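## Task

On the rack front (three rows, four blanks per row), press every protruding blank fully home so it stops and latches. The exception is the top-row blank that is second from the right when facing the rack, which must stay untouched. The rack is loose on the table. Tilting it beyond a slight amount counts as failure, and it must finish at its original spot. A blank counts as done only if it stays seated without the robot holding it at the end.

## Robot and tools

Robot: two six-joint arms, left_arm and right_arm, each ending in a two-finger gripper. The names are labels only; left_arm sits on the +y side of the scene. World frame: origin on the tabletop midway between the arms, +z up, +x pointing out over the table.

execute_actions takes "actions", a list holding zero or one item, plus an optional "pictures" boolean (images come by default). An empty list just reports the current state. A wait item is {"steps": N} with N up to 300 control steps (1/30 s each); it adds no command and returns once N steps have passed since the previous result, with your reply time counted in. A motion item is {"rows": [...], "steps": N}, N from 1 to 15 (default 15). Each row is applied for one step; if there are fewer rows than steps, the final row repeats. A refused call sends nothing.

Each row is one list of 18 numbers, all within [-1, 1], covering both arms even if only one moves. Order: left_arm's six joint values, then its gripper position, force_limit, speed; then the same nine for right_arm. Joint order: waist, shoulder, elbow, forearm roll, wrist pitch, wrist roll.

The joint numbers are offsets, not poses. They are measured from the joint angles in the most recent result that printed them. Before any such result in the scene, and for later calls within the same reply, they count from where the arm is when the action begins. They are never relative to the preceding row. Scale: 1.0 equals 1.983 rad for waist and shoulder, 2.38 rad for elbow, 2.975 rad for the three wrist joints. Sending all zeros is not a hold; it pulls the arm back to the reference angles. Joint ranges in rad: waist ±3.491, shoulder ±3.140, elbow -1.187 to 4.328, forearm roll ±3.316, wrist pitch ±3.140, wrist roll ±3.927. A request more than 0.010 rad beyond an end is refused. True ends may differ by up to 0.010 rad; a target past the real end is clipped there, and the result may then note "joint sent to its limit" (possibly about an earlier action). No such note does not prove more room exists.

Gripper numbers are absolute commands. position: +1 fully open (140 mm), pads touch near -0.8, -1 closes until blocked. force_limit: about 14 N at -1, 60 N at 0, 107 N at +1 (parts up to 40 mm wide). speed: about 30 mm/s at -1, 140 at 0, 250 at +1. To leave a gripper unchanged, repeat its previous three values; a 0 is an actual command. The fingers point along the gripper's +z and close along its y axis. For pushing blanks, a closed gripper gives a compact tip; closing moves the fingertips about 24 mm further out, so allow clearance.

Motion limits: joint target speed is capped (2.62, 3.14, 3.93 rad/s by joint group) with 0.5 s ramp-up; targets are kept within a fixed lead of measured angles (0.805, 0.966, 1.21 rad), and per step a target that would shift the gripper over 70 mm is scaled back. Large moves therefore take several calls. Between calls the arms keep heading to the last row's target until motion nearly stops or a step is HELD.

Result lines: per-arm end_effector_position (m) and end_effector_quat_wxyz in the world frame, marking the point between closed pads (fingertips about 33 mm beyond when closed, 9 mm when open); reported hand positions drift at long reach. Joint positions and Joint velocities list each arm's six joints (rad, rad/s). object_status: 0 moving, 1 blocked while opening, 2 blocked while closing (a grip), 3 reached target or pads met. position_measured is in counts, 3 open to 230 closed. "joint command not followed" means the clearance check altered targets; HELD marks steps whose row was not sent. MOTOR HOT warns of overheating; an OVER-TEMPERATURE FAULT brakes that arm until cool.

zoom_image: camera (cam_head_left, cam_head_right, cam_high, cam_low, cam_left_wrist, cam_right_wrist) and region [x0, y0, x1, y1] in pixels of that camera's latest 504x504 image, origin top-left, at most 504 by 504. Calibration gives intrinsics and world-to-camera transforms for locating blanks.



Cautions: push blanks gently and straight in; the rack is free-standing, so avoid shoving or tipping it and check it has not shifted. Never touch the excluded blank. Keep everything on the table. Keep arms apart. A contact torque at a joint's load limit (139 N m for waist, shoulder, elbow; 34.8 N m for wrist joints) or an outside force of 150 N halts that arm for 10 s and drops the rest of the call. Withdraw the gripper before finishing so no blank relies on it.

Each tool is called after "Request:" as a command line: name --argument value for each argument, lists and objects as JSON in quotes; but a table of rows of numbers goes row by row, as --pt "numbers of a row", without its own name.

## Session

Request:
execute_actions --actions '[]'

Scene clock: 0.00 s of 4500.00 s.
left_arm: end_effector_position=(+0.3000, +0.2331, +0.2981) position_measured=3 object_status=3 end_effector_quat_wxyz=(-0.034, +0.822, -0.550, -0.142) | right_arm: end_effector_position=(+0.6656, -0.6776, +0.2140) position_measured=3 object_status=3 end_effector_quat_wxyz=(-0.232, +0.641, -0.607, +0.409)
Joint positions: left_arm=[-0.387 -0.003  0.136 -0.12  -1.98   0.795] | right_arm=[-0.141  0.141 -0.234 -0.169 -0.22   0.485]
Joint velocities: left_arm=[-0.    -0.     0.    -0.    -0.002  0.   ] | right_arm=[-0.     0.    -0.    -0.002  0.     0.   ]
camera_calibration (this result's frames):
cam_left_wrist: T_world_to_cam=[[-0.934113, -0.322645, 0.152751, 0.296552], [-0.14962, 0.742363, 0.653078, -0.324135], [-0.324109, 0.587194, -0.741725, 0.382337], [0, 0, 0, 1]] pos_world=[0.352435, 0.111801, 0.449976]
cam_right_wrist: T_world_to_cam=[[-0.60531, 0.035585, -0.795194, 0.594444], [-0.179164, 0.967274, 0.179667, 0.738271], [0.775565, 0.251225, -0.579125, -0.0332829], [0, 0, 0, 1]] pos_world=[0.517908, -0.726902, 0.320781]

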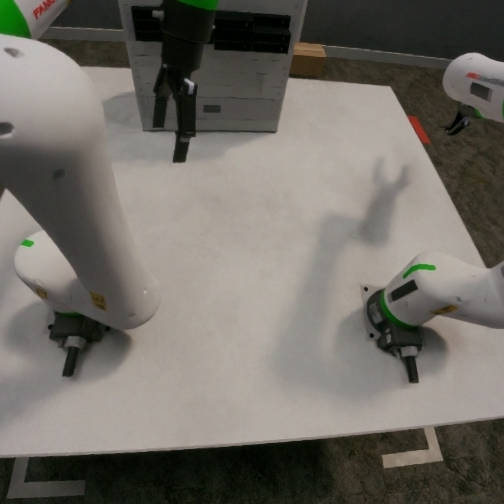

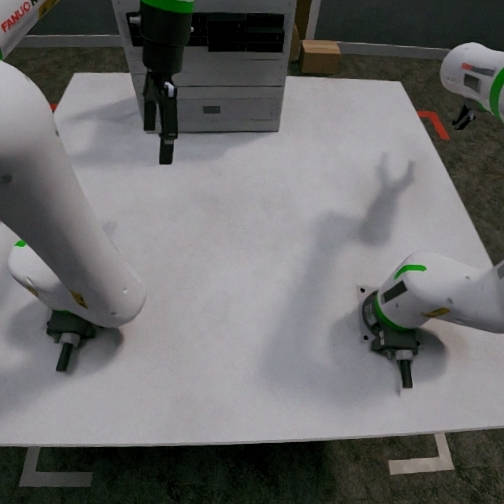

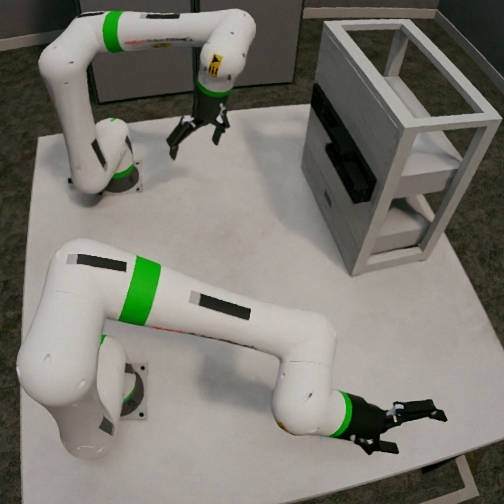

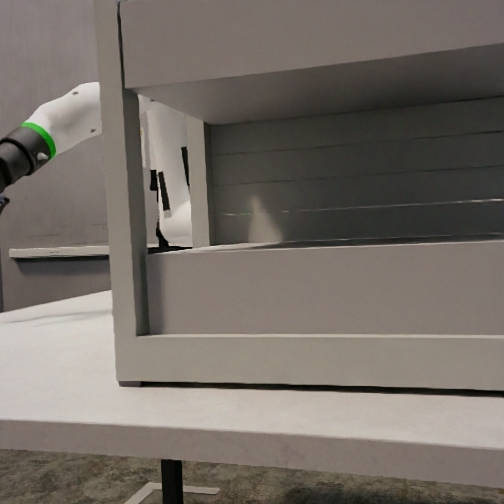

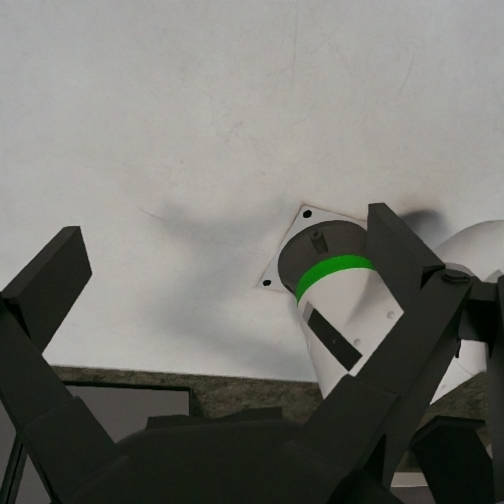

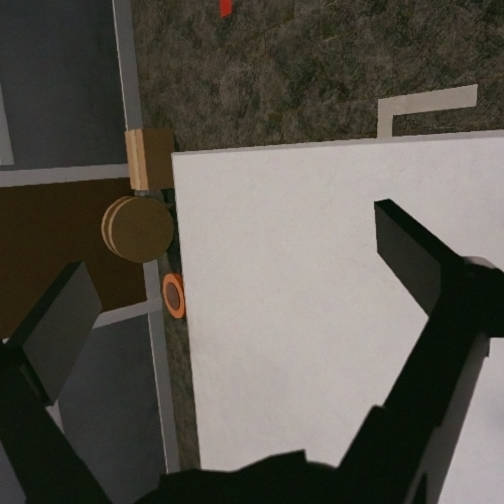

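Request:
execute_actions --actions '[{"rows":[[0.05,-0.3,-0.393,0.0403,0.69,0.26,-1,0,0,0,0,0,0,0,0,1,0,0]]}]' --pictures false

Request:
execute_actions --actions '[{"steps":55}]'

Scene clock: 4.07 s of 4500.00 s.
left_arm: end_effector_position=(+0.3676, +0.2025, +0.2168) position_measured=103 object_status=0 end_effector_quat_wxyz=(-0.033, +0.911, -0.393, +0.119) | right_arm: end_effector_position=(+0.6656, -0.6776, +0.2140) position_measured=3 object_status=3 end_effector_quat_wxyz=(-0.232, +0.641, -0.607, +0.409)
Joint positions: left_arm=[-0.341 -0.281 -0.3   -0.064 -1.312  1.155] | right_arm=[-0.141  0.141 -0.234 -0.169 -0.22   0.485]
Joint velocities: left_arm=[ 0.097 -0.59  -0.923  0.118  1.925  0.761] | right_arm=[-0. -0. -0.  0.  0. -0.]
Steps of this call (steps 1 to 90: nothing new was sent; then 0.57 s passed at rest; steps 91 to 105: all 15 steps of this action). Readings (joint positions | what the end effector reports):
91: left_arm=[-0.387 -0.003 0.136 -0.120 -1.980 0.795] | right_arm=[-0.141 0.141 -0.234 -0.169 -0.220 0.485] | left_arm position_measured=3 object_status=0 | right_arm position_measured=3 object_status=3
92: left_arm=[-0.387 -0.005 0.134 -0.120 -1.977 0.797] | right_arm=[-0.141 0.141 -0.234 -0.169 -0.220 0.485] | left_arm position_measured=5 object_status=0 | right_arm position_measured=3 object_status=3
94: left_arm=[-0.384 -0.020 0.110 -0.117 -1.946 0.817] | right_arm=[-0.141 0.141 -0.234 -0.169 -0.220 0.485] | left_arm position_measured=20 object_status=0 | right_arm position_measured=3 object_status=3
98: left_arm=[-0.371 -0.102 -0.019 -0.100 -1.779 0.923] | right_arm=[-0.141 0.141 -0.234 -0.169 -0.220 0.485] | left_arm position_measured=50 object_status=0 | right_arm position_measured=3 object_status=3
105: the state above

Scene clock: 5.90 s of 4500.00 s.
left_arm: end_effector_position=(+0.5082, +0.1518, +0.3923) position_measured=233 object_status=3 end_effector_quat_wxyz=(+0.110, +0.740, -0.127, +0.651) | right_arm: end_effector_position=(+0.6656, -0.6776, +0.2140) position_measured=3 object_status=3 end_effector_quat_wxyz=(-0.232, +0.641, -0.607, +0.409)
Joint positions: left_arm=[-0.288 -0.598 -0.799 -0.     0.072  1.568] | right_arm=[-0.141  0.141 -0.234 -0.169 -0.22   0.485]
Joint velocities: left_arm=[ 0.     0.     0.001  0.001 -0.001 -0.   ] | right_arm=[-0.     0.    -0.     0.001 -0.     0.   ]
Steps of this call (steps 1 to 45: the robot went on to your last target; steps 46 to 55: nothing new was sent). Readings (joint positions | what the end effector reports):
1: left_arm=[-0.338 -0.300 -0.330 -0.060 -1.247 1.180] | right_arm=[-0.141 0.141 -0.234 -0.169 -0.220 0.485] | left_arm position_measured=111 object_status=0 | right_arm position_measured=3 object_status=3
2: left_arm=[-0.335 -0.317 -0.357 -0.057 -1.184 1.203] | right_arm=[-0.141 0.141 -0.234 -0.169 -0.220 0.485] | left_arm position_measured=119 object_status=0 | right_arm position_measured=3 object_status=3
4: left_arm=[-0.330 -0.348 -0.405 -0.051 -1.062 1.242] | right_arm=[-0.141 0.141 -0.234 -0.169 -0.220 0.485] | left_arm position_measured=134 object_status=0 | right_arm position_measured=3 object_status=3
8: left_arm=[-0.321 -0.399 -0.486 -0.040 -0.831 1.309] | right_arm=[-0.141 0.141 -0.234 -0.169 -0.220 0.485] | left_arm position_measured=164 object_status=0 | right_arm position_measured=3 object_status=3
55: the state above
All arms were judged still, so your last target was given up. Only a new action makes them travel on or press farther. Fingers that are still opening or closing keep moving.
camera_calibration (this result's frames):
cam_left_wrist: T_world_to_cam=[[-0.369722, -0.925588, -0.0811903, 0.346903], [-0.487728, 0.267708, -0.830935, 0.531907], [0.790839, -0.267616, -0.550413, 0.055524], [0, 0, 0, 1]] pos_world=[0.343773, 0.193552, 0.500707]
cam_right_wrist: T_world_to_cam=[[-0.60531, 0.0355853, -0.795194, 0.594445], [-0.179164, 0.967274, 0.179668, 0.73827], [0.775564, 0.251225, -0.579125, -0.0332829], [0, 0, 0, 1]] pos_world=[0.517908, -0.726902, 0.320781]

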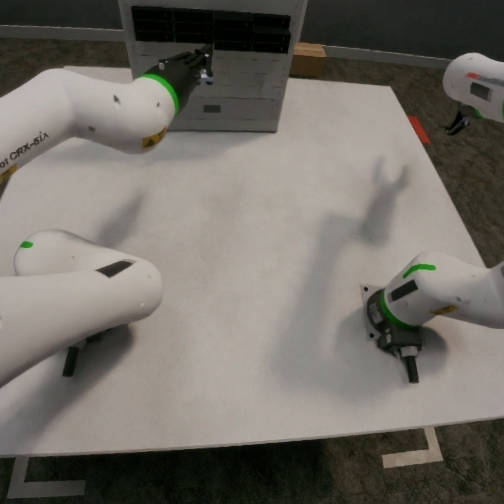

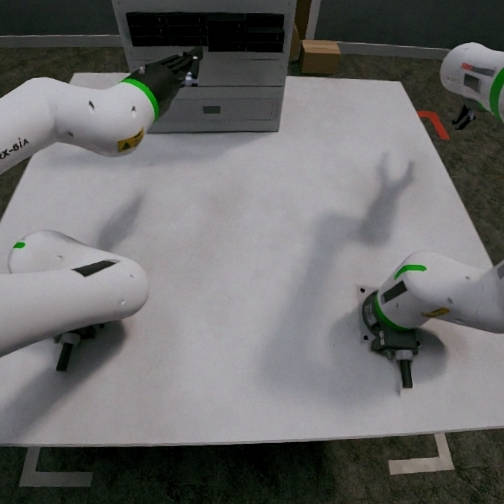

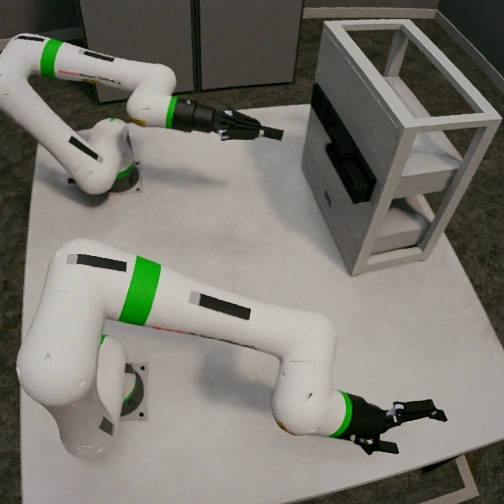

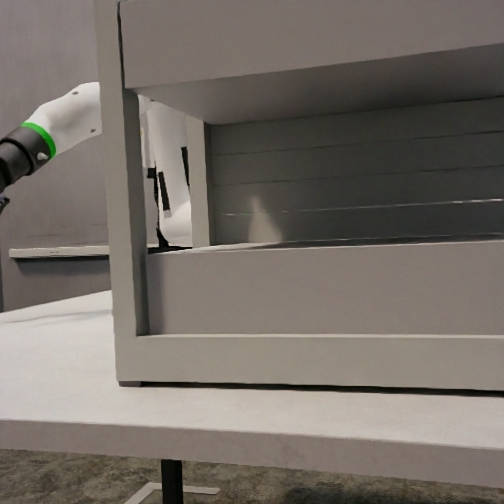

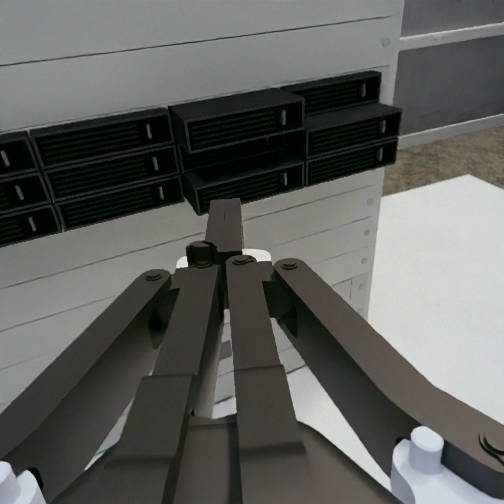

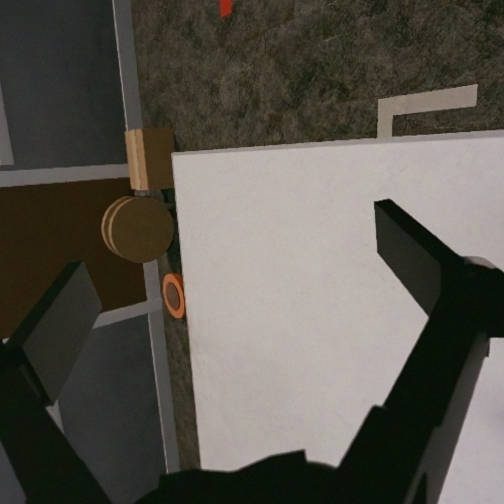

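Request:
execute_actions --actions '[{"rows":[[-0.0207,0.232,0.0265,0,0.1768,-0.527,-1,0,0,0,0,0,0,0,0,1,0,0]]}]' --pictures false

Request:
execute_actions --actions '[{"steps":25}]'

Scene clock: 13.17 s of 4500.00 s.
left_arm: end_effector_position=(+0.5669, +0.1154, +0.3731) position_measured=233 object_status=3 end_effector_quat_wxyz=(-0.159, +0.601, -0.406, +0.670) | right_arm: end_effector_position=(+0.6656, -0.6776, +0.2140) position_measured=3 object_status=3 end_effector_quat_wxyz=(-0.232, +0.641, -0.607, +0.409)
Joint positions: left_arm=[-0.312 -0.325 -0.761 -0.     0.385  0.744] | right_arm=[-0.141  0.141 -0.234 -0.169 -0.22   0.485]
Joint velocities: left_arm=[-0.073  0.82   0.112  0.     0.929 -3.228] | right_arm=[ 0.001 -0.     0.    -0.     0.    -0.   ]
Steps of this call (steps 1 to 90: nothing new was sent; then 3.77 s passed at rest; steps 91 to 105: all 15 steps of this action). Readings (joint positions | what the end effector reports):
91: left_arm=[-0.288 -0.598 -0.799 -0.000 0.072 1.568] | right_arm=[-0.141 0.141 -0.234 -0.169 -0.220 0.485] | left_arm position_measured=233 object_status=3 | right_arm position_measured=3 object_status=3
92: left_arm=[-0.288 -0.597 -0.799 -0.000 0.074 1.565] | right_arm=[-0.141 0.141 -0.234 -0.169 -0.220 0.485] | left_arm position_measured=233 object_status=3 | right_arm position_measured=3 object_status=3
94: left_arm=[-0.289 -0.585 -0.797 -0.000 0.087 1.533] | right_arm=[-0.141 0.141 -0.234 -0.169 -0.220 0.485] | left_arm position_measured=233 object_status=3 | right_arm position_measured=3 object_status=3
98: left_arm=[-0.295 -0.522 -0.789 -0.000 0.160 1.366] | right_arm=[-0.141 0.141 -0.234 -0.169 -0.220 0.485] | left_arm position_measured=233 object_status=3 | right_arm position_measured=3 object_status=3
105: the state above

Scene clock: 14.00 s of 4500.00 s.
left_arm: end_effector_position=(+0.5989, +0.0915, +0.3492) position_measured=233 object_status=3 end_effector_quat_wxyz=(+0.397, -0.397, +0.585, -0.585) | right_arm: end_effector_position=(+0.6656, -0.6776, +0.2140) position_measured=3 object_status=3 end_effector_quat_wxyz=(-0.232, +0.641, -0.607, +0.409)
Joint positions: left_arm=[-0.329 -0.138 -0.736 -0.     0.598  0.   ] | right_arm=[-0.141  0.141 -0.234 -0.169 -0.22   0.485]
Joint velocities: left_arm=[ 0.001 -0.001 -0.001 -0.     0.001 -0.   ] | right_arm=[ 0.    -0.    -0.    -0.002 -0.     0.   ]
Steps of this call (steps 1 to 25: the robot went on to your last target). Readings (joint positions | what the end effector reports):
1: left_arm=[-0.315 -0.298 -0.758 -0.000 0.415 0.637] | right_arm=[-0.141 0.141 -0.234 -0.169 -0.220 0.485] | left_arm position_measured=233 object_status=3 | right_arm position_measured=3 object_status=3
2: left_arm=[-0.317 -0.273 -0.754 -0.000 0.444 0.537] | right_arm=[-0.141 0.141 -0.234 -0.169 -0.220 0.485] | left_arm position_measured=233 object_status=3 | right_arm position_measured=3 object_status=3
4: left_arm=[-0.321 -0.229 -0.748 -0.000 0.494 0.362] | right_arm=[-0.141 0.141 -0.234 -0.169 -0.220 0.485] | left_arm position_measured=233 object_status=3 | right_arm position_measured=3 object_status=3
8: left_arm=[-0.326 -0.167 -0.740 -0.000 0.565 0.115] | right_arm=[-0.141 0.141 -0.234 -0.169 -0.220 0.485] | left_arm position_measured=233 object_status=3 | right_arm position_measured=3 object_status=3
25: the state above
camera_calibration (this result's frames):
cam_left_wrist: T_world_to_cam=[[0.00163081, 0.0886057, -0.996065, 0.325354], [-0.0760403, 0.993194, 0.0882257, -0.0774823], [0.997103, 0.0755972, 0.00835731, -0.406161], [0, 0, 0, 1]] pos_world=[0.398562, 0.0788314, 0.334305]
cam_right_wrist: T_world_to_cam=[[-0.60531, 0.0355852, -0.795194, 0.594444], [-0.179164, 0.967274, 0.179668, 0.73827], [0.775564, 0.251225, -0.579125, -0.0332828], [0, 0, 0, 1]] pos_world=[0.517908, -0.726902, 0.320781]

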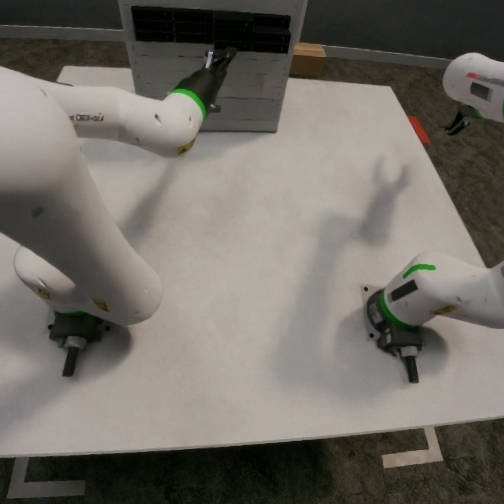

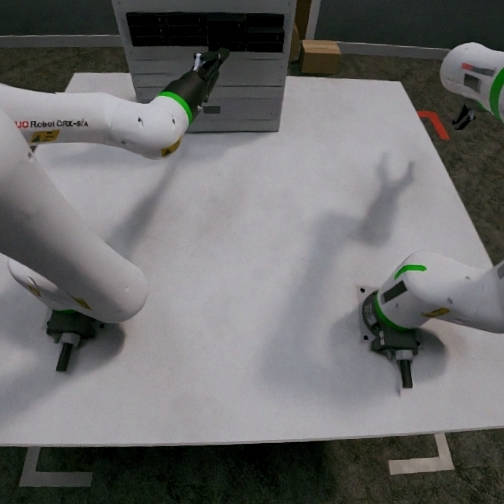

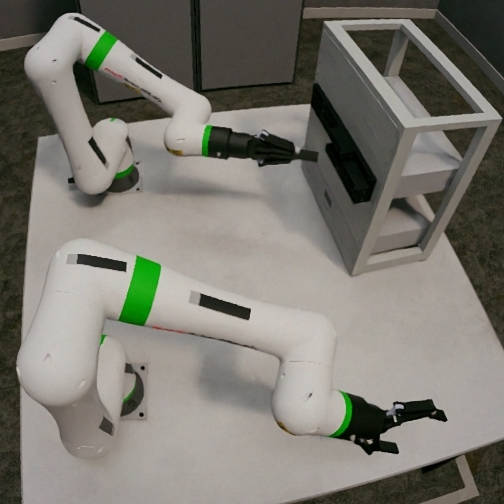

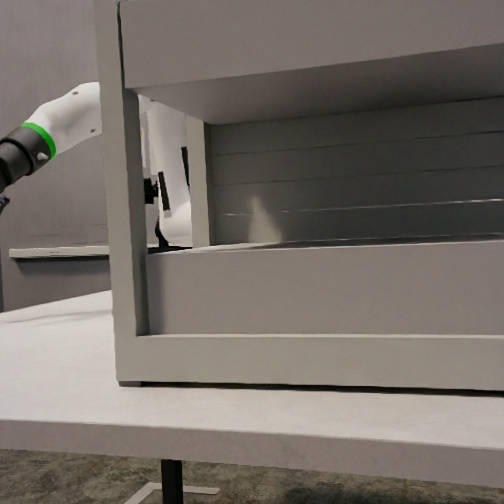

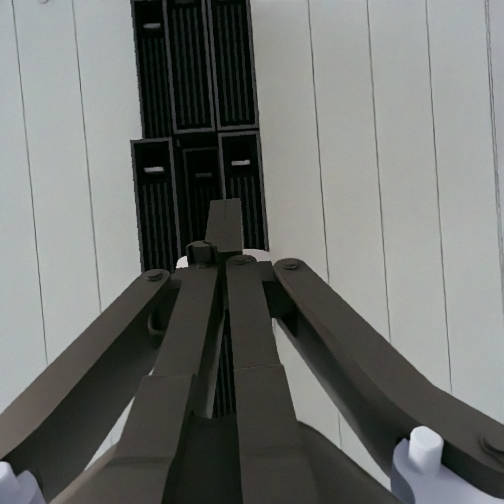

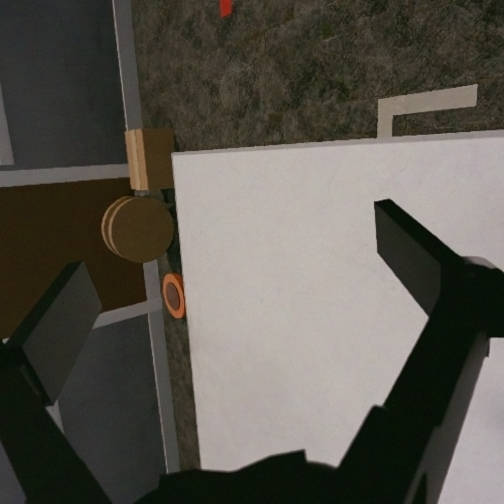

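Request:
execute_actions --actions '[{"rows":[[0.009,0.05,0.0244,0,0.0138,0,-1,0,0,0,0,0,0,0,0,1,0,0]]}]' --pictures false

Request:
execute_actions --actions '[{"rows":[[0.0028,0.0127,0.0106,0,0,0,-1,0,0,0,0,0,0,0,0,1,0,0]]}]' --pictures false

Request:
execute_actions --actions '[{"rows":[[0.005,0.023,0.0192,0,0,0,-1,0,0,0,0,0,0,0,0,1,0,0]]}]'

Request:
zoom_image --camera "cam_left_wrist" --region '[90,60,290,260]'

Scene clock: 22.97 s of 4500.00 s.
left_arm: end_effector_position=(+0.6336, +0.0909, +0.3383) position_measured=233 object_status=3 end_effector_quat_wxyz=(+0.402, -0.402, +0.581, -0.582) | right_arm: end_effector_position=(+0.6656, -0.6776, +0.2140) position_measured=3 object_status=3 end_effector_quat_wxyz=(-0.232, +0.641, -0.607, +0.409)
Joint positions: left_arm=[-0.311 -0.039 -0.678 -0.     0.639  0.   ] | right_arm=[-0.141  0.141 -0.234 -0.169 -0.22   0.485]
Joint velocities: left_arm=[-0.001 -0.001 -0.    -0.    -0.001 -0.   ] | right_arm=[-0.    -0.001  0.     0.     0.002  0.   ]
Steps of this call (steps 1 to 15: the robot went on to your last target; steps 16 to 90: nothing new was sent; then 5.47 s passed at rest; steps 91 to 105: all 15 steps of this action). Readings (joint positions | what the end effector reports):
91: left_arm=[-0.329 -0.138 -0.736 -0.000 0.598 0.000] | right_arm=[-0.141 0.141 -0.234 -0.169 -0.220 0.485] | left_arm position_measured=233 object_status=3 | right_arm position_measured=3 object_status=3
92: left_arm=[-0.329 -0.136 -0.735 -0.000 0.599 0.000] | right_arm=[-0.141 0.141 -0.234 -0.169 -0.220 0.485] | left_arm position_measured=233 object_status=3 | right_arm position_measured=3 object_status=3
94: left_arm=[-0.325 -0.115 -0.722 -0.000 0.608 0.000] | right_arm=[-0.141 0.141 -0.234 -0.169 -0.220 0.485] | left_arm position_measured=233 object_status=3 | right_arm position_measured=3 object_status=3
98: left_arm=[-0.312 -0.046 -0.682 -0.000 0.636 0.000] | right_arm=[-0.141 0.141 -0.234 -0.169 -0.220 0.485] | left_arm position_measured=233 object_status=3 | right_arm position_measured=3 object_status=3
105: the state above

Scene clock: 23.47 s of 4500.00 s.
left_arm: end_effector_position=(+0.6453, +0.0906, +0.3386) position_measured=233 object_status=3 end_effector_quat_wxyz=(+0.404, -0.404, +0.580, -0.581) | right_arm: end_effector_position=(+0.6656, -0.6776, +0.2140) position_measured=3 object_status=3 end_effector_quat_wxyz=(-0.232, +0.641, -0.607, +0.409)
Joint positions: left_arm=[-0.306 -0.014 -0.653 -0.     0.639  0.   ] | right_arm=[-0.141  0.141 -0.234 -0.169 -0.22   0.485]
Joint velocities: left_arm=[-0.002 -0.001  0.001  0.    -0.    -0.   ] | right_arm=[-0.    -0.     0.    -0.001 -0.001 -0.   ]
Steps of this call (steps 1 to 15: all 15 steps of this action). Readings (joint positions | what the end effector reports):
1: left_arm=[-0.311 -0.039 -0.678 -0.000 0.639 0.000] | right_arm=[-0.141 0.141 -0.234 -0.169 -0.220 0.485] | left_arm position_measured=233 object_status=3 | right_arm position_measured=3 object_status=3
2: left_arm=[-0.311 -0.037 -0.675 -0.000 0.639 0.000] | right_arm=[-0.141 0.141 -0.234 -0.169 -0.220 0.485] | left_arm position_measured=233 object_status=3 | right_arm position_measured=3 object_status=3
4: left_arm=[-0.307 -0.021 -0.660 -0.000 0.639 0.000] | right_arm=[-0.141 0.141 -0.234 -0.169 -0.220 0.485] | left_arm position_measured=233 object_status=3 | right_arm position_measured=3 object_status=3
8: left_arm=[-0.306 -0.014 -0.653 -0.000 0.639 0.000] | right_arm=[-0.141 0.141 -0.234 -0.169 -0.220 0.485] | left_arm position_measured=233 object_status=3 | right_arm position_measured=3 object_status=3
15: the state above

Scene clock: 23.97 s of 4500.00 s.
left_arm: end_effector_position=(+0.6665, +0.0903, +0.3385) position_measured=233 object_status=3 end_effector_quat_wxyz=(+0.407, -0.407, +0.578, -0.579) | right_arm: end_effector_position=(+0.6656, -0.6776, +0.2140) position_measured=3 object_status=3 end_effector_quat_wxyz=(-0.232, +0.641, -0.607, +0.409)
Joint positions: left_arm=[-0.296  0.032 -0.607 -0.     0.639  0.   ] | right_arm=[-0.141  0.141 -0.234 -0.169 -0.22   0.485]
Joint velocities: left_arm=[ 0.     0.001  0.     0.     0.001 -0.   ] | right_arm=[ 0.001 -0.     0.    -0.     0.001 -0.   ]
Steps of this call (steps 1 to 15: all 15 steps of this action). Readings (joint positions | what the end effector reports):
1: left_arm=[-0.306 -0.014 -0.653 -0.000 0.639 0.000] | right_arm=[-0.141 0.141 -0.234 -0.169 -0.220 0.485] | left_arm position_measured=233 object_status=3 | right_arm position_measured=3 object_status=3
2: left_arm=[-0.305 -0.011 -0.650 -0.000 0.639 0.000] | right_arm=[-0.141 0.141 -0.234 -0.169 -0.220 0.485] | left_arm position_measured=233 object_status=3 | right_arm position_measured=3 object_status=3
4: left_arm=[-0.301 0.009 -0.630 -0.000 0.639 0.000] | right_arm=[-0.141 0.141 -0.234 -0.169 -0.220 0.485] | left_arm position_measured=233 object_status=3 | right_arm position_measured=3 object_status=3
8: left_arm=[-0.296 0.032 -0.607 -0.000 0.639 0.000] | right_arm=[-0.141 0.141 -0.234 -0.169 -0.220 0.485] | left_arm position_measured=233 object_status=3 | right_arm position_measured=3 object_status=3
15: the state above
camera_calibration (this result's frames):
cam_left_wrist: T_world_to_cam=[[-0.00121138, 0.0885698, -0.996069, 0.316664], [-0.109036, 0.99012, 0.0881733, -0.047928], [0.994037, 0.108714, 0.00845787, -0.47431], [0, 0, 0, 1]] pos_world=[0.466639, 0.0709717, 0.323657]
cam_right_wrist: T_world_to_cam=[[-0.60531, 0.0355852, -0.795194, 0.594445], [-0.179164, 0.967274, 0.179667, 0.738271], [0.775565, 0.251225, -0.579125, -0.033283], [0, 0, 0, 1]] pos_world=[0.517908, -0.726902, 0.320781]

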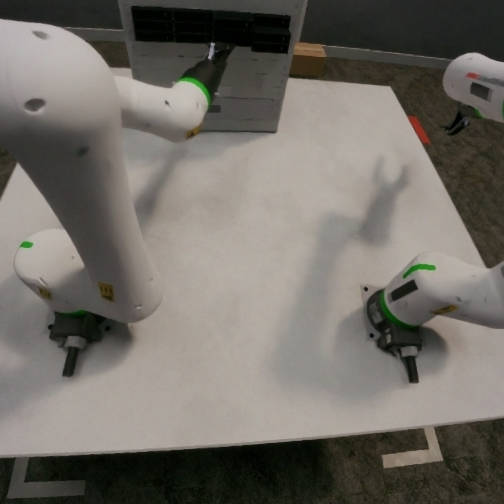

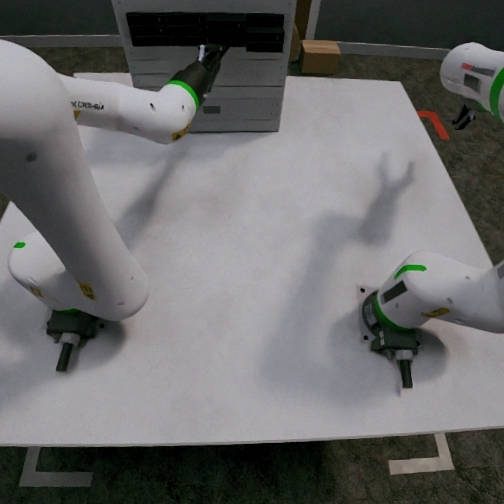

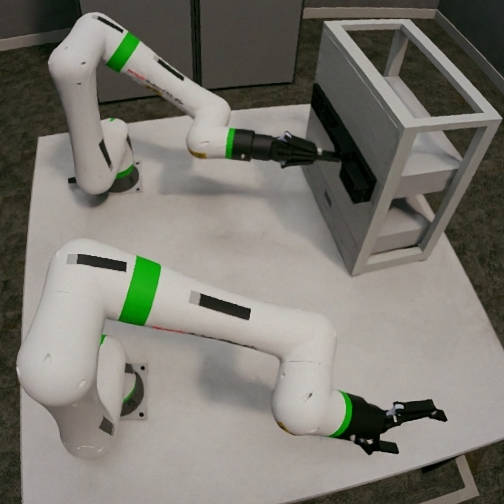

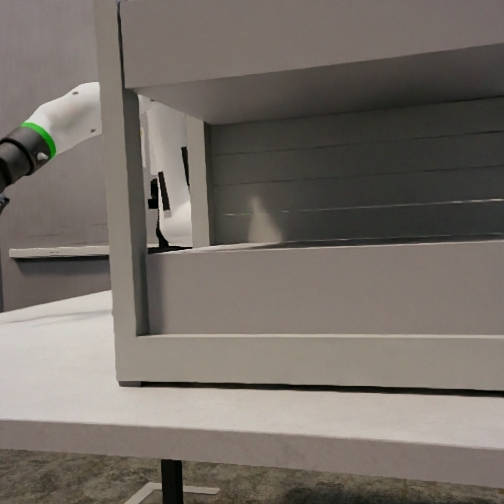

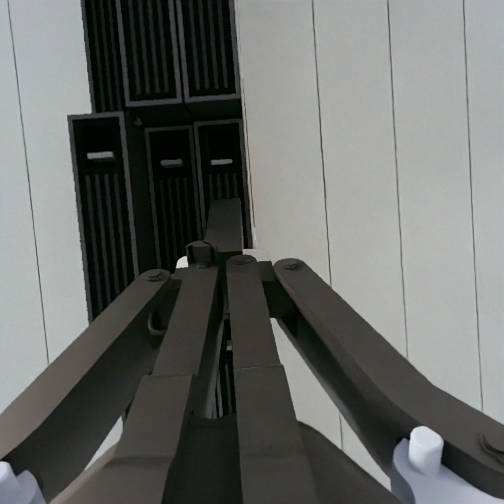

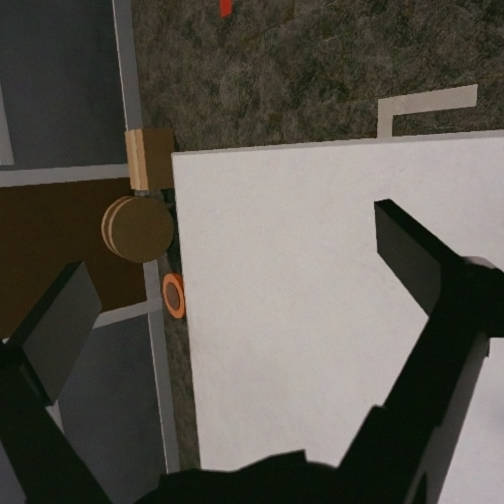

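Region (90, 60, 290, 260) of cam_left_wrist's 504x504 image, scaled by 2.520, with more detail than that image has.

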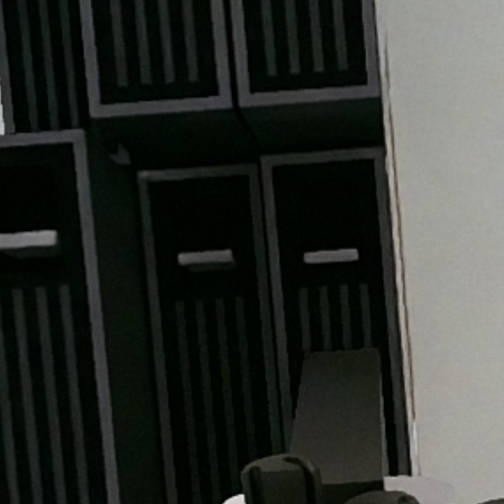

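Request:
execute_actions --actions '[{"rows":[[0.001,0.0044,0.0037,0,0,0,-1,0,0,0,0,0,0,0,0,1,0,0]]}]'

Request:
zoom_image --camera "cam_left_wrist" --region '[90,60,290,260]'

Scene clock: 28.37 s of 4500.00 s.
left_arm: end_effector_position=(+0.6706, +0.0904, +0.3385) position_measured=233 object_status=3 end_effector_quat_wxyz=(+0.407, -0.407, +0.578, -0.578) | right_arm: end_effector_position=(+0.6656, -0.6776, +0.2140) position_measured=3 object_status=3 end_effector_quat_wxyz=(-0.232, +0.641, -0.607, +0.409)
Joint positions: left_arm=[-0.294  0.041 -0.598 -0.     0.639  0.   ] | right_arm=[-0.141  0.141 -0.234 -0.169 -0.22   0.485]
Joint velocities: left_arm=[ 0.001  0.     0.    -0.001 -0.001  0.   ] | right_arm=[-0.     0.    -0.     0.    -0.001 -0.   ]
Steps of this call (steps 1 to 15: the robot went on to your last target; steps 16 to 90: nothing new was sent; then 0.90 s passed at rest; steps 91 to 105: all 15 steps of this action). Readings (joint positions | what the end effector reports):
91: left_arm=[-0.296 0.032 -0.607 -0.000 0.639 0.000] | right_arm=[-0.141 0.141 -0.234 -0.169 -0.220 0.485] | left_arm position_measured=233 object_status=3 | right_arm position_measured=3 object_status=3
92: left_arm=[-0.295 0.034 -0.605 -0.000 0.639 0.000] | right_arm=[-0.141 0.141 -0.234 -0.169 -0.220 0.485] | left_arm position_measured=233 object_status=3 | right_arm position_measured=3 object_status=3
94: left_arm=[-0.294 0.040 -0.599 -0.000 0.639 0.000] | right_arm=[-0.141 0.141 -0.234 -0.169 -0.220 0.485] | left_arm position_measured=233 object_status=3 | right_arm position_measured=3 object_status=3
98: left_arm=[-0.294 0.041 -0.598 -0.000 0.639 0.000] | right_arm=[-0.141 0.141 -0.234 -0.169 -0.220 0.485] | left_arm position_measured=233 object_status=3 | right_arm position_measured=3 object_status=3
105: the state above
camera_calibration (this result's frames):
cam_left_wrist: T_world_to_cam=[[-0.0013073, 0.0885385, -0.996072, 0.316664], [-0.111004, 0.989904, 0.0881359, -0.0461578], [0.993819, 0.110683, 0.00853405, -0.478451], [0, 0, 0, 1]] pos_world=[0.470784, 0.0706116, 0.323571]
cam_right_wrist: T_world_to_cam=[[-0.60531, 0.0355849, -0.795194, 0.594444], [-0.179165, 0.967274, 0.179667, 0.738271], [0.775564, 0.251225, -0.579125, -0.0332828], [0, 0, 0, 1]] pos_world=[0.517908, -0.726902, 0.320781]

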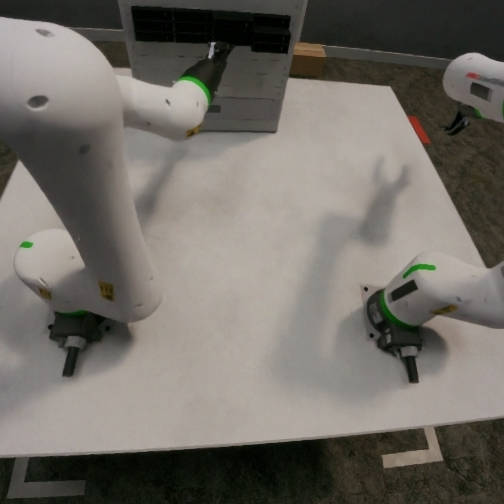

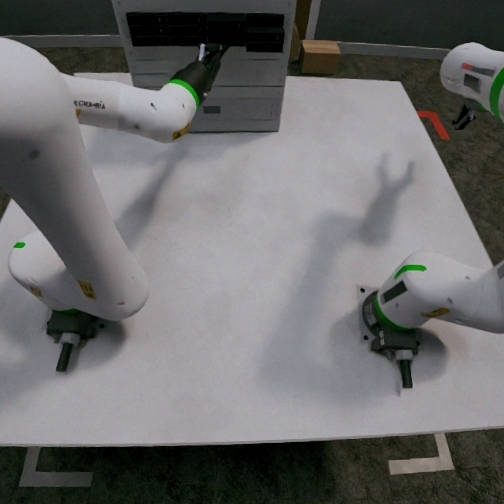

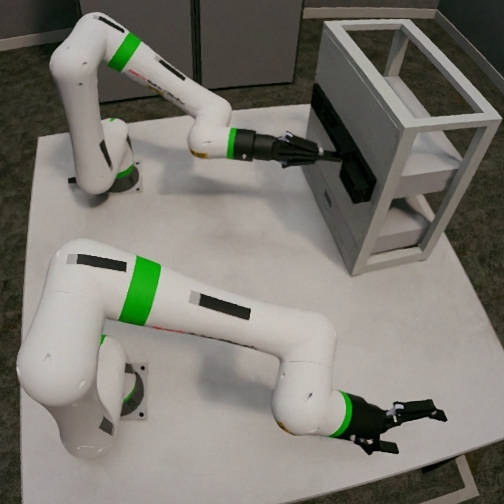

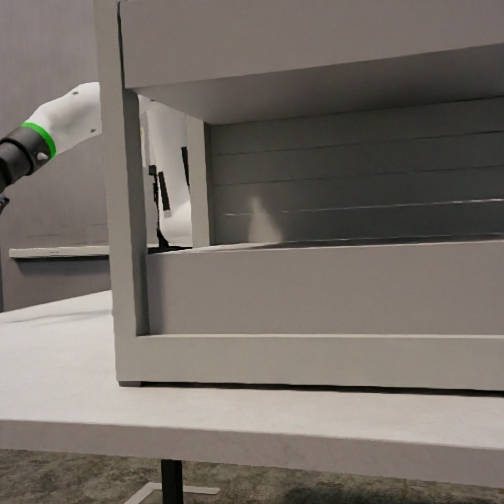

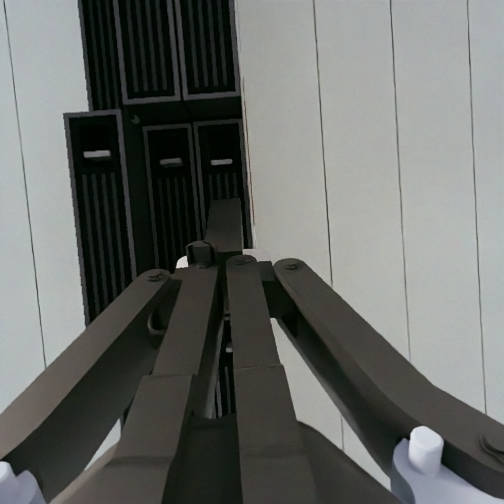

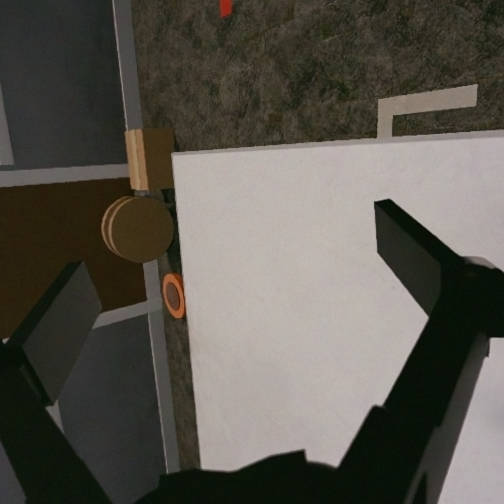

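Region (90, 60, 290, 260) of cam_left_wrist's 504x504 image, scaled by 2.520, with more detail than that image has.

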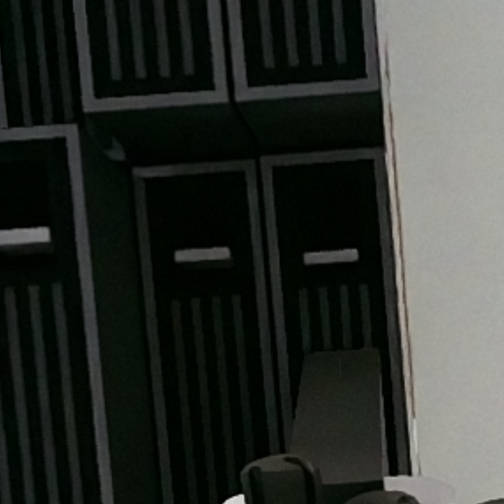

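Request:
execute_actions --actions '[{"rows":[[0.0007,0.0031,0.0026,0,0,0,-1,0,0,0,0,0,0,0,0,1,0,0]]}]'

Request:
execute_actions --actions '[{"rows":[[-0.014,-0.062,-0.0517,0,0,0,-1,0,0,0,0,0,0,0,0,1,0,0]]}]' --pictures false

Request:
zoom_image --camera "cam_left_wrist" --region '[90,60,290,260]'

Scene clock: 33.27 s of 4500.00 s.
left_arm: end_effector_position=(+0.6734, +0.0904, +0.3384) position_measured=233 object_status=3 end_effector_quat_wxyz=(+0.408, -0.408, +0.578, -0.578) | right_arm: end_effector_position=(+0.6656, -0.6776, +0.2140) position_measured=3 object_status=3 end_effector_quat_wxyz=(-0.232, +0.641, -0.607, +0.409)
Joint positions: left_arm=[-0.292  0.047 -0.592 -0.     0.639  0.   ] | right_arm=[-0.141  0.141 -0.234 -0.169 -0.22   0.485]
Joint velocities: left_arm=[ 0.001  0.001  0.     0.001 -0.     0.   ] | right_arm=[ 0.    -0.001  0.     0.    -0.    -0.   ]
Steps of this call (steps 1 to 15: the robot went on to your last target; steps 16 to 90: nothing new was sent; then 1.40 s passed at rest; steps 91 to 105: all 15 steps of this action). Readings (joint positions | what the end effector reports):
91: left_arm=[-0.294 0.041 -0.598 -0.000 0.639 0.000] | right_arm=[-0.141 0.141 -0.234 -0.169 -0.220 0.485] | left_arm position_measured=233 object_status=3 | right_arm position_measured=3 object_status=3
92: left_arm=[-0.293 0.042 -0.596 -0.000 0.639 0.000] | right_arm=[-0.141 0.141 -0.234 -0.169 -0.220 0.485] | left_arm position_measured=233 object_status=3 | right_arm position_measured=3 object_status=3
94: left_arm=[-0.293 0.046 -0.593 -0.000 0.639 0.000] | right_arm=[-0.141 0.141 -0.234 -0.169 -0.220 0.485] | left_arm position_measured=233 object_status=3 | right_arm position_measured=3 object_status=3
98: left_arm=[-0.292 0.047 -0.592 -0.000 0.639 0.000] | right_arm=[-0.141 0.141 -0.234 -0.169 -0.220 0.485] | left_arm position_measured=233 object_status=3 | right_arm position_measured=3 object_status=3
105: the state above
camera_calibration (this result's frames):
cam_left_wrist: T_world_to_cam=[[-0.00134579, 0.0885432, -0.996071, 0.31663], [-0.112324, 0.989755, 0.0881335, -0.0449331], [0.993671, 0.112002, 0.00861356, -0.48134], [0, 0, 0, 1]] pos_world=[0.473673, 0.0703482, 0.323493]
cam_right_wrist: T_world_to_cam=[[-0.60531, 0.0355852, -0.795194, 0.594444], [-0.179164, 0.967274, 0.179667, 0.738271], [0.775564, 0.251225, -0.579125, -0.0332828], [0, 0, 0, 1]] pos_world=[0.517908, -0.726902, 0.320781]

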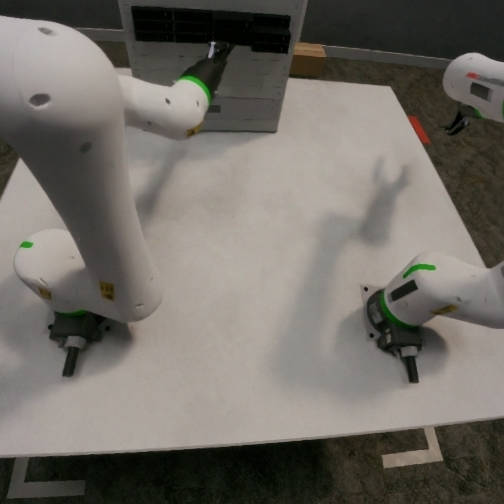

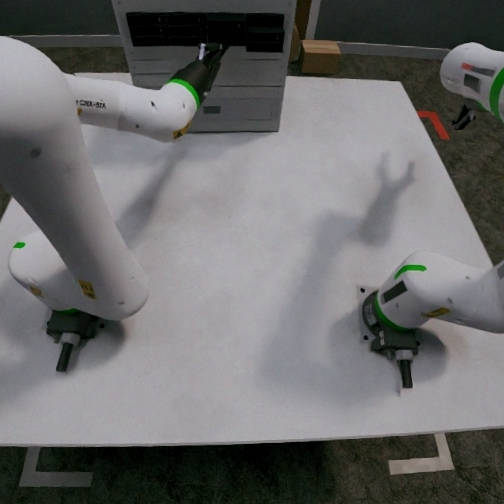

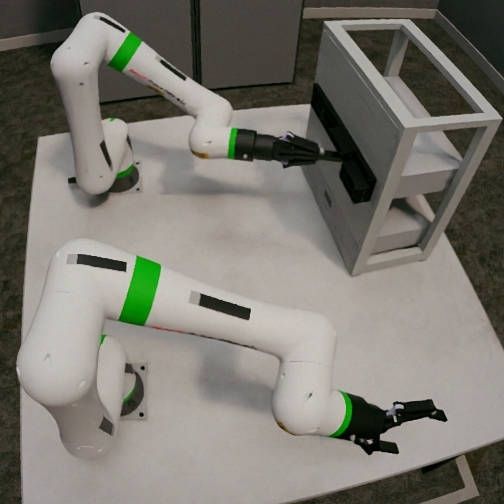

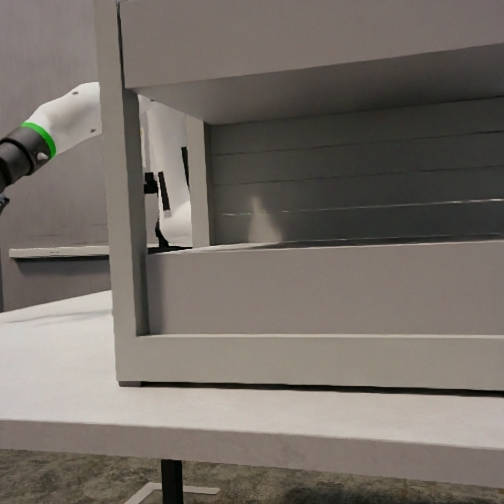

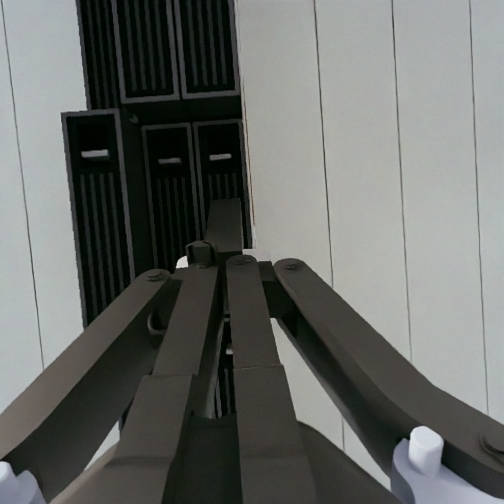

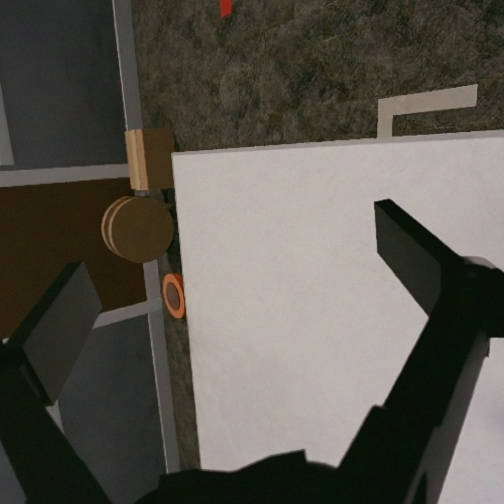

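Scene clock: 33.77 s of 4500.00 s.
left_arm: end_effector_position=(+0.6161, +0.0911, +0.3376) position_measured=233 object_status=3 end_effector_quat_wxyz=(+0.400, -0.399, +0.583, -0.584) | right_arm: end_effector_position=(+0.6656, -0.6776, +0.2140) position_measured=3 object_status=3 end_effector_quat_wxyz=(-0.232, +0.641, -0.607, +0.409)
Joint positions: left_arm=[-0.32  -0.076 -0.715 -0.     0.639  0.   ] | right_arm=[-0.141  0.141 -0.234 -0.169 -0.22   0.485]
Joint velocities: left_arm=[ 0.001  0.    -0.001 -0.001 -0.002  0.   ] | right_arm=[-0. -0.  0.  0.  0. -0.]
Steps of this call (steps 1 to 15: all 15 steps of this action). Readings (joint positions | what the end effector reports):
1: left_arm=[-0.292 0.047 -0.592 -0.000 0.639 0.000] | right_arm=[-0.141 0.141 -0.234 -0.169 -0.220 0.485] | left_arm position_measured=233 object_status=3 | right_arm position_measured=3 object_status=3
2: left_arm=[-0.293 0.045 -0.593 -0.000 0.639 0.000] | right_arm=[-0.141 0.141 -0.234 -0.169 -0.220 0.485] | left_arm position_measured=233 object_status=3 | right_arm position_measured=3 object_status=3
4: left_arm=[-0.297 0.026 -0.613 0.000 0.639 0.000] | right_arm=[-0.141 0.141 -0.234 -0.169 -0.220 0.485] | left_arm position_measured=233 object_status=3 | right_arm position_measured=3 object_status=3
8: left_arm=[-0.316 -0.057 -0.695 -0.000 0.639 0.000] | right_arm=[-0.141 0.141 -0.234 -0.169 -0.220 0.485] | left_arm position_measured=233 object_status=3 | right_arm position_measured=3 object_status=3
15: the state above

Region (90, 60, 290, 260) of cam_left_wrist's 504x504 image, scaled by 2.520, with more detail than that image has.

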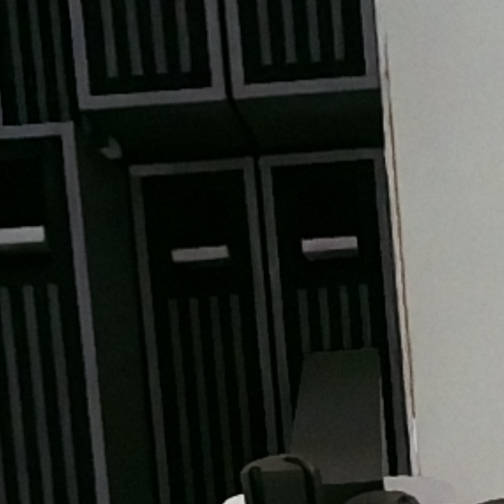

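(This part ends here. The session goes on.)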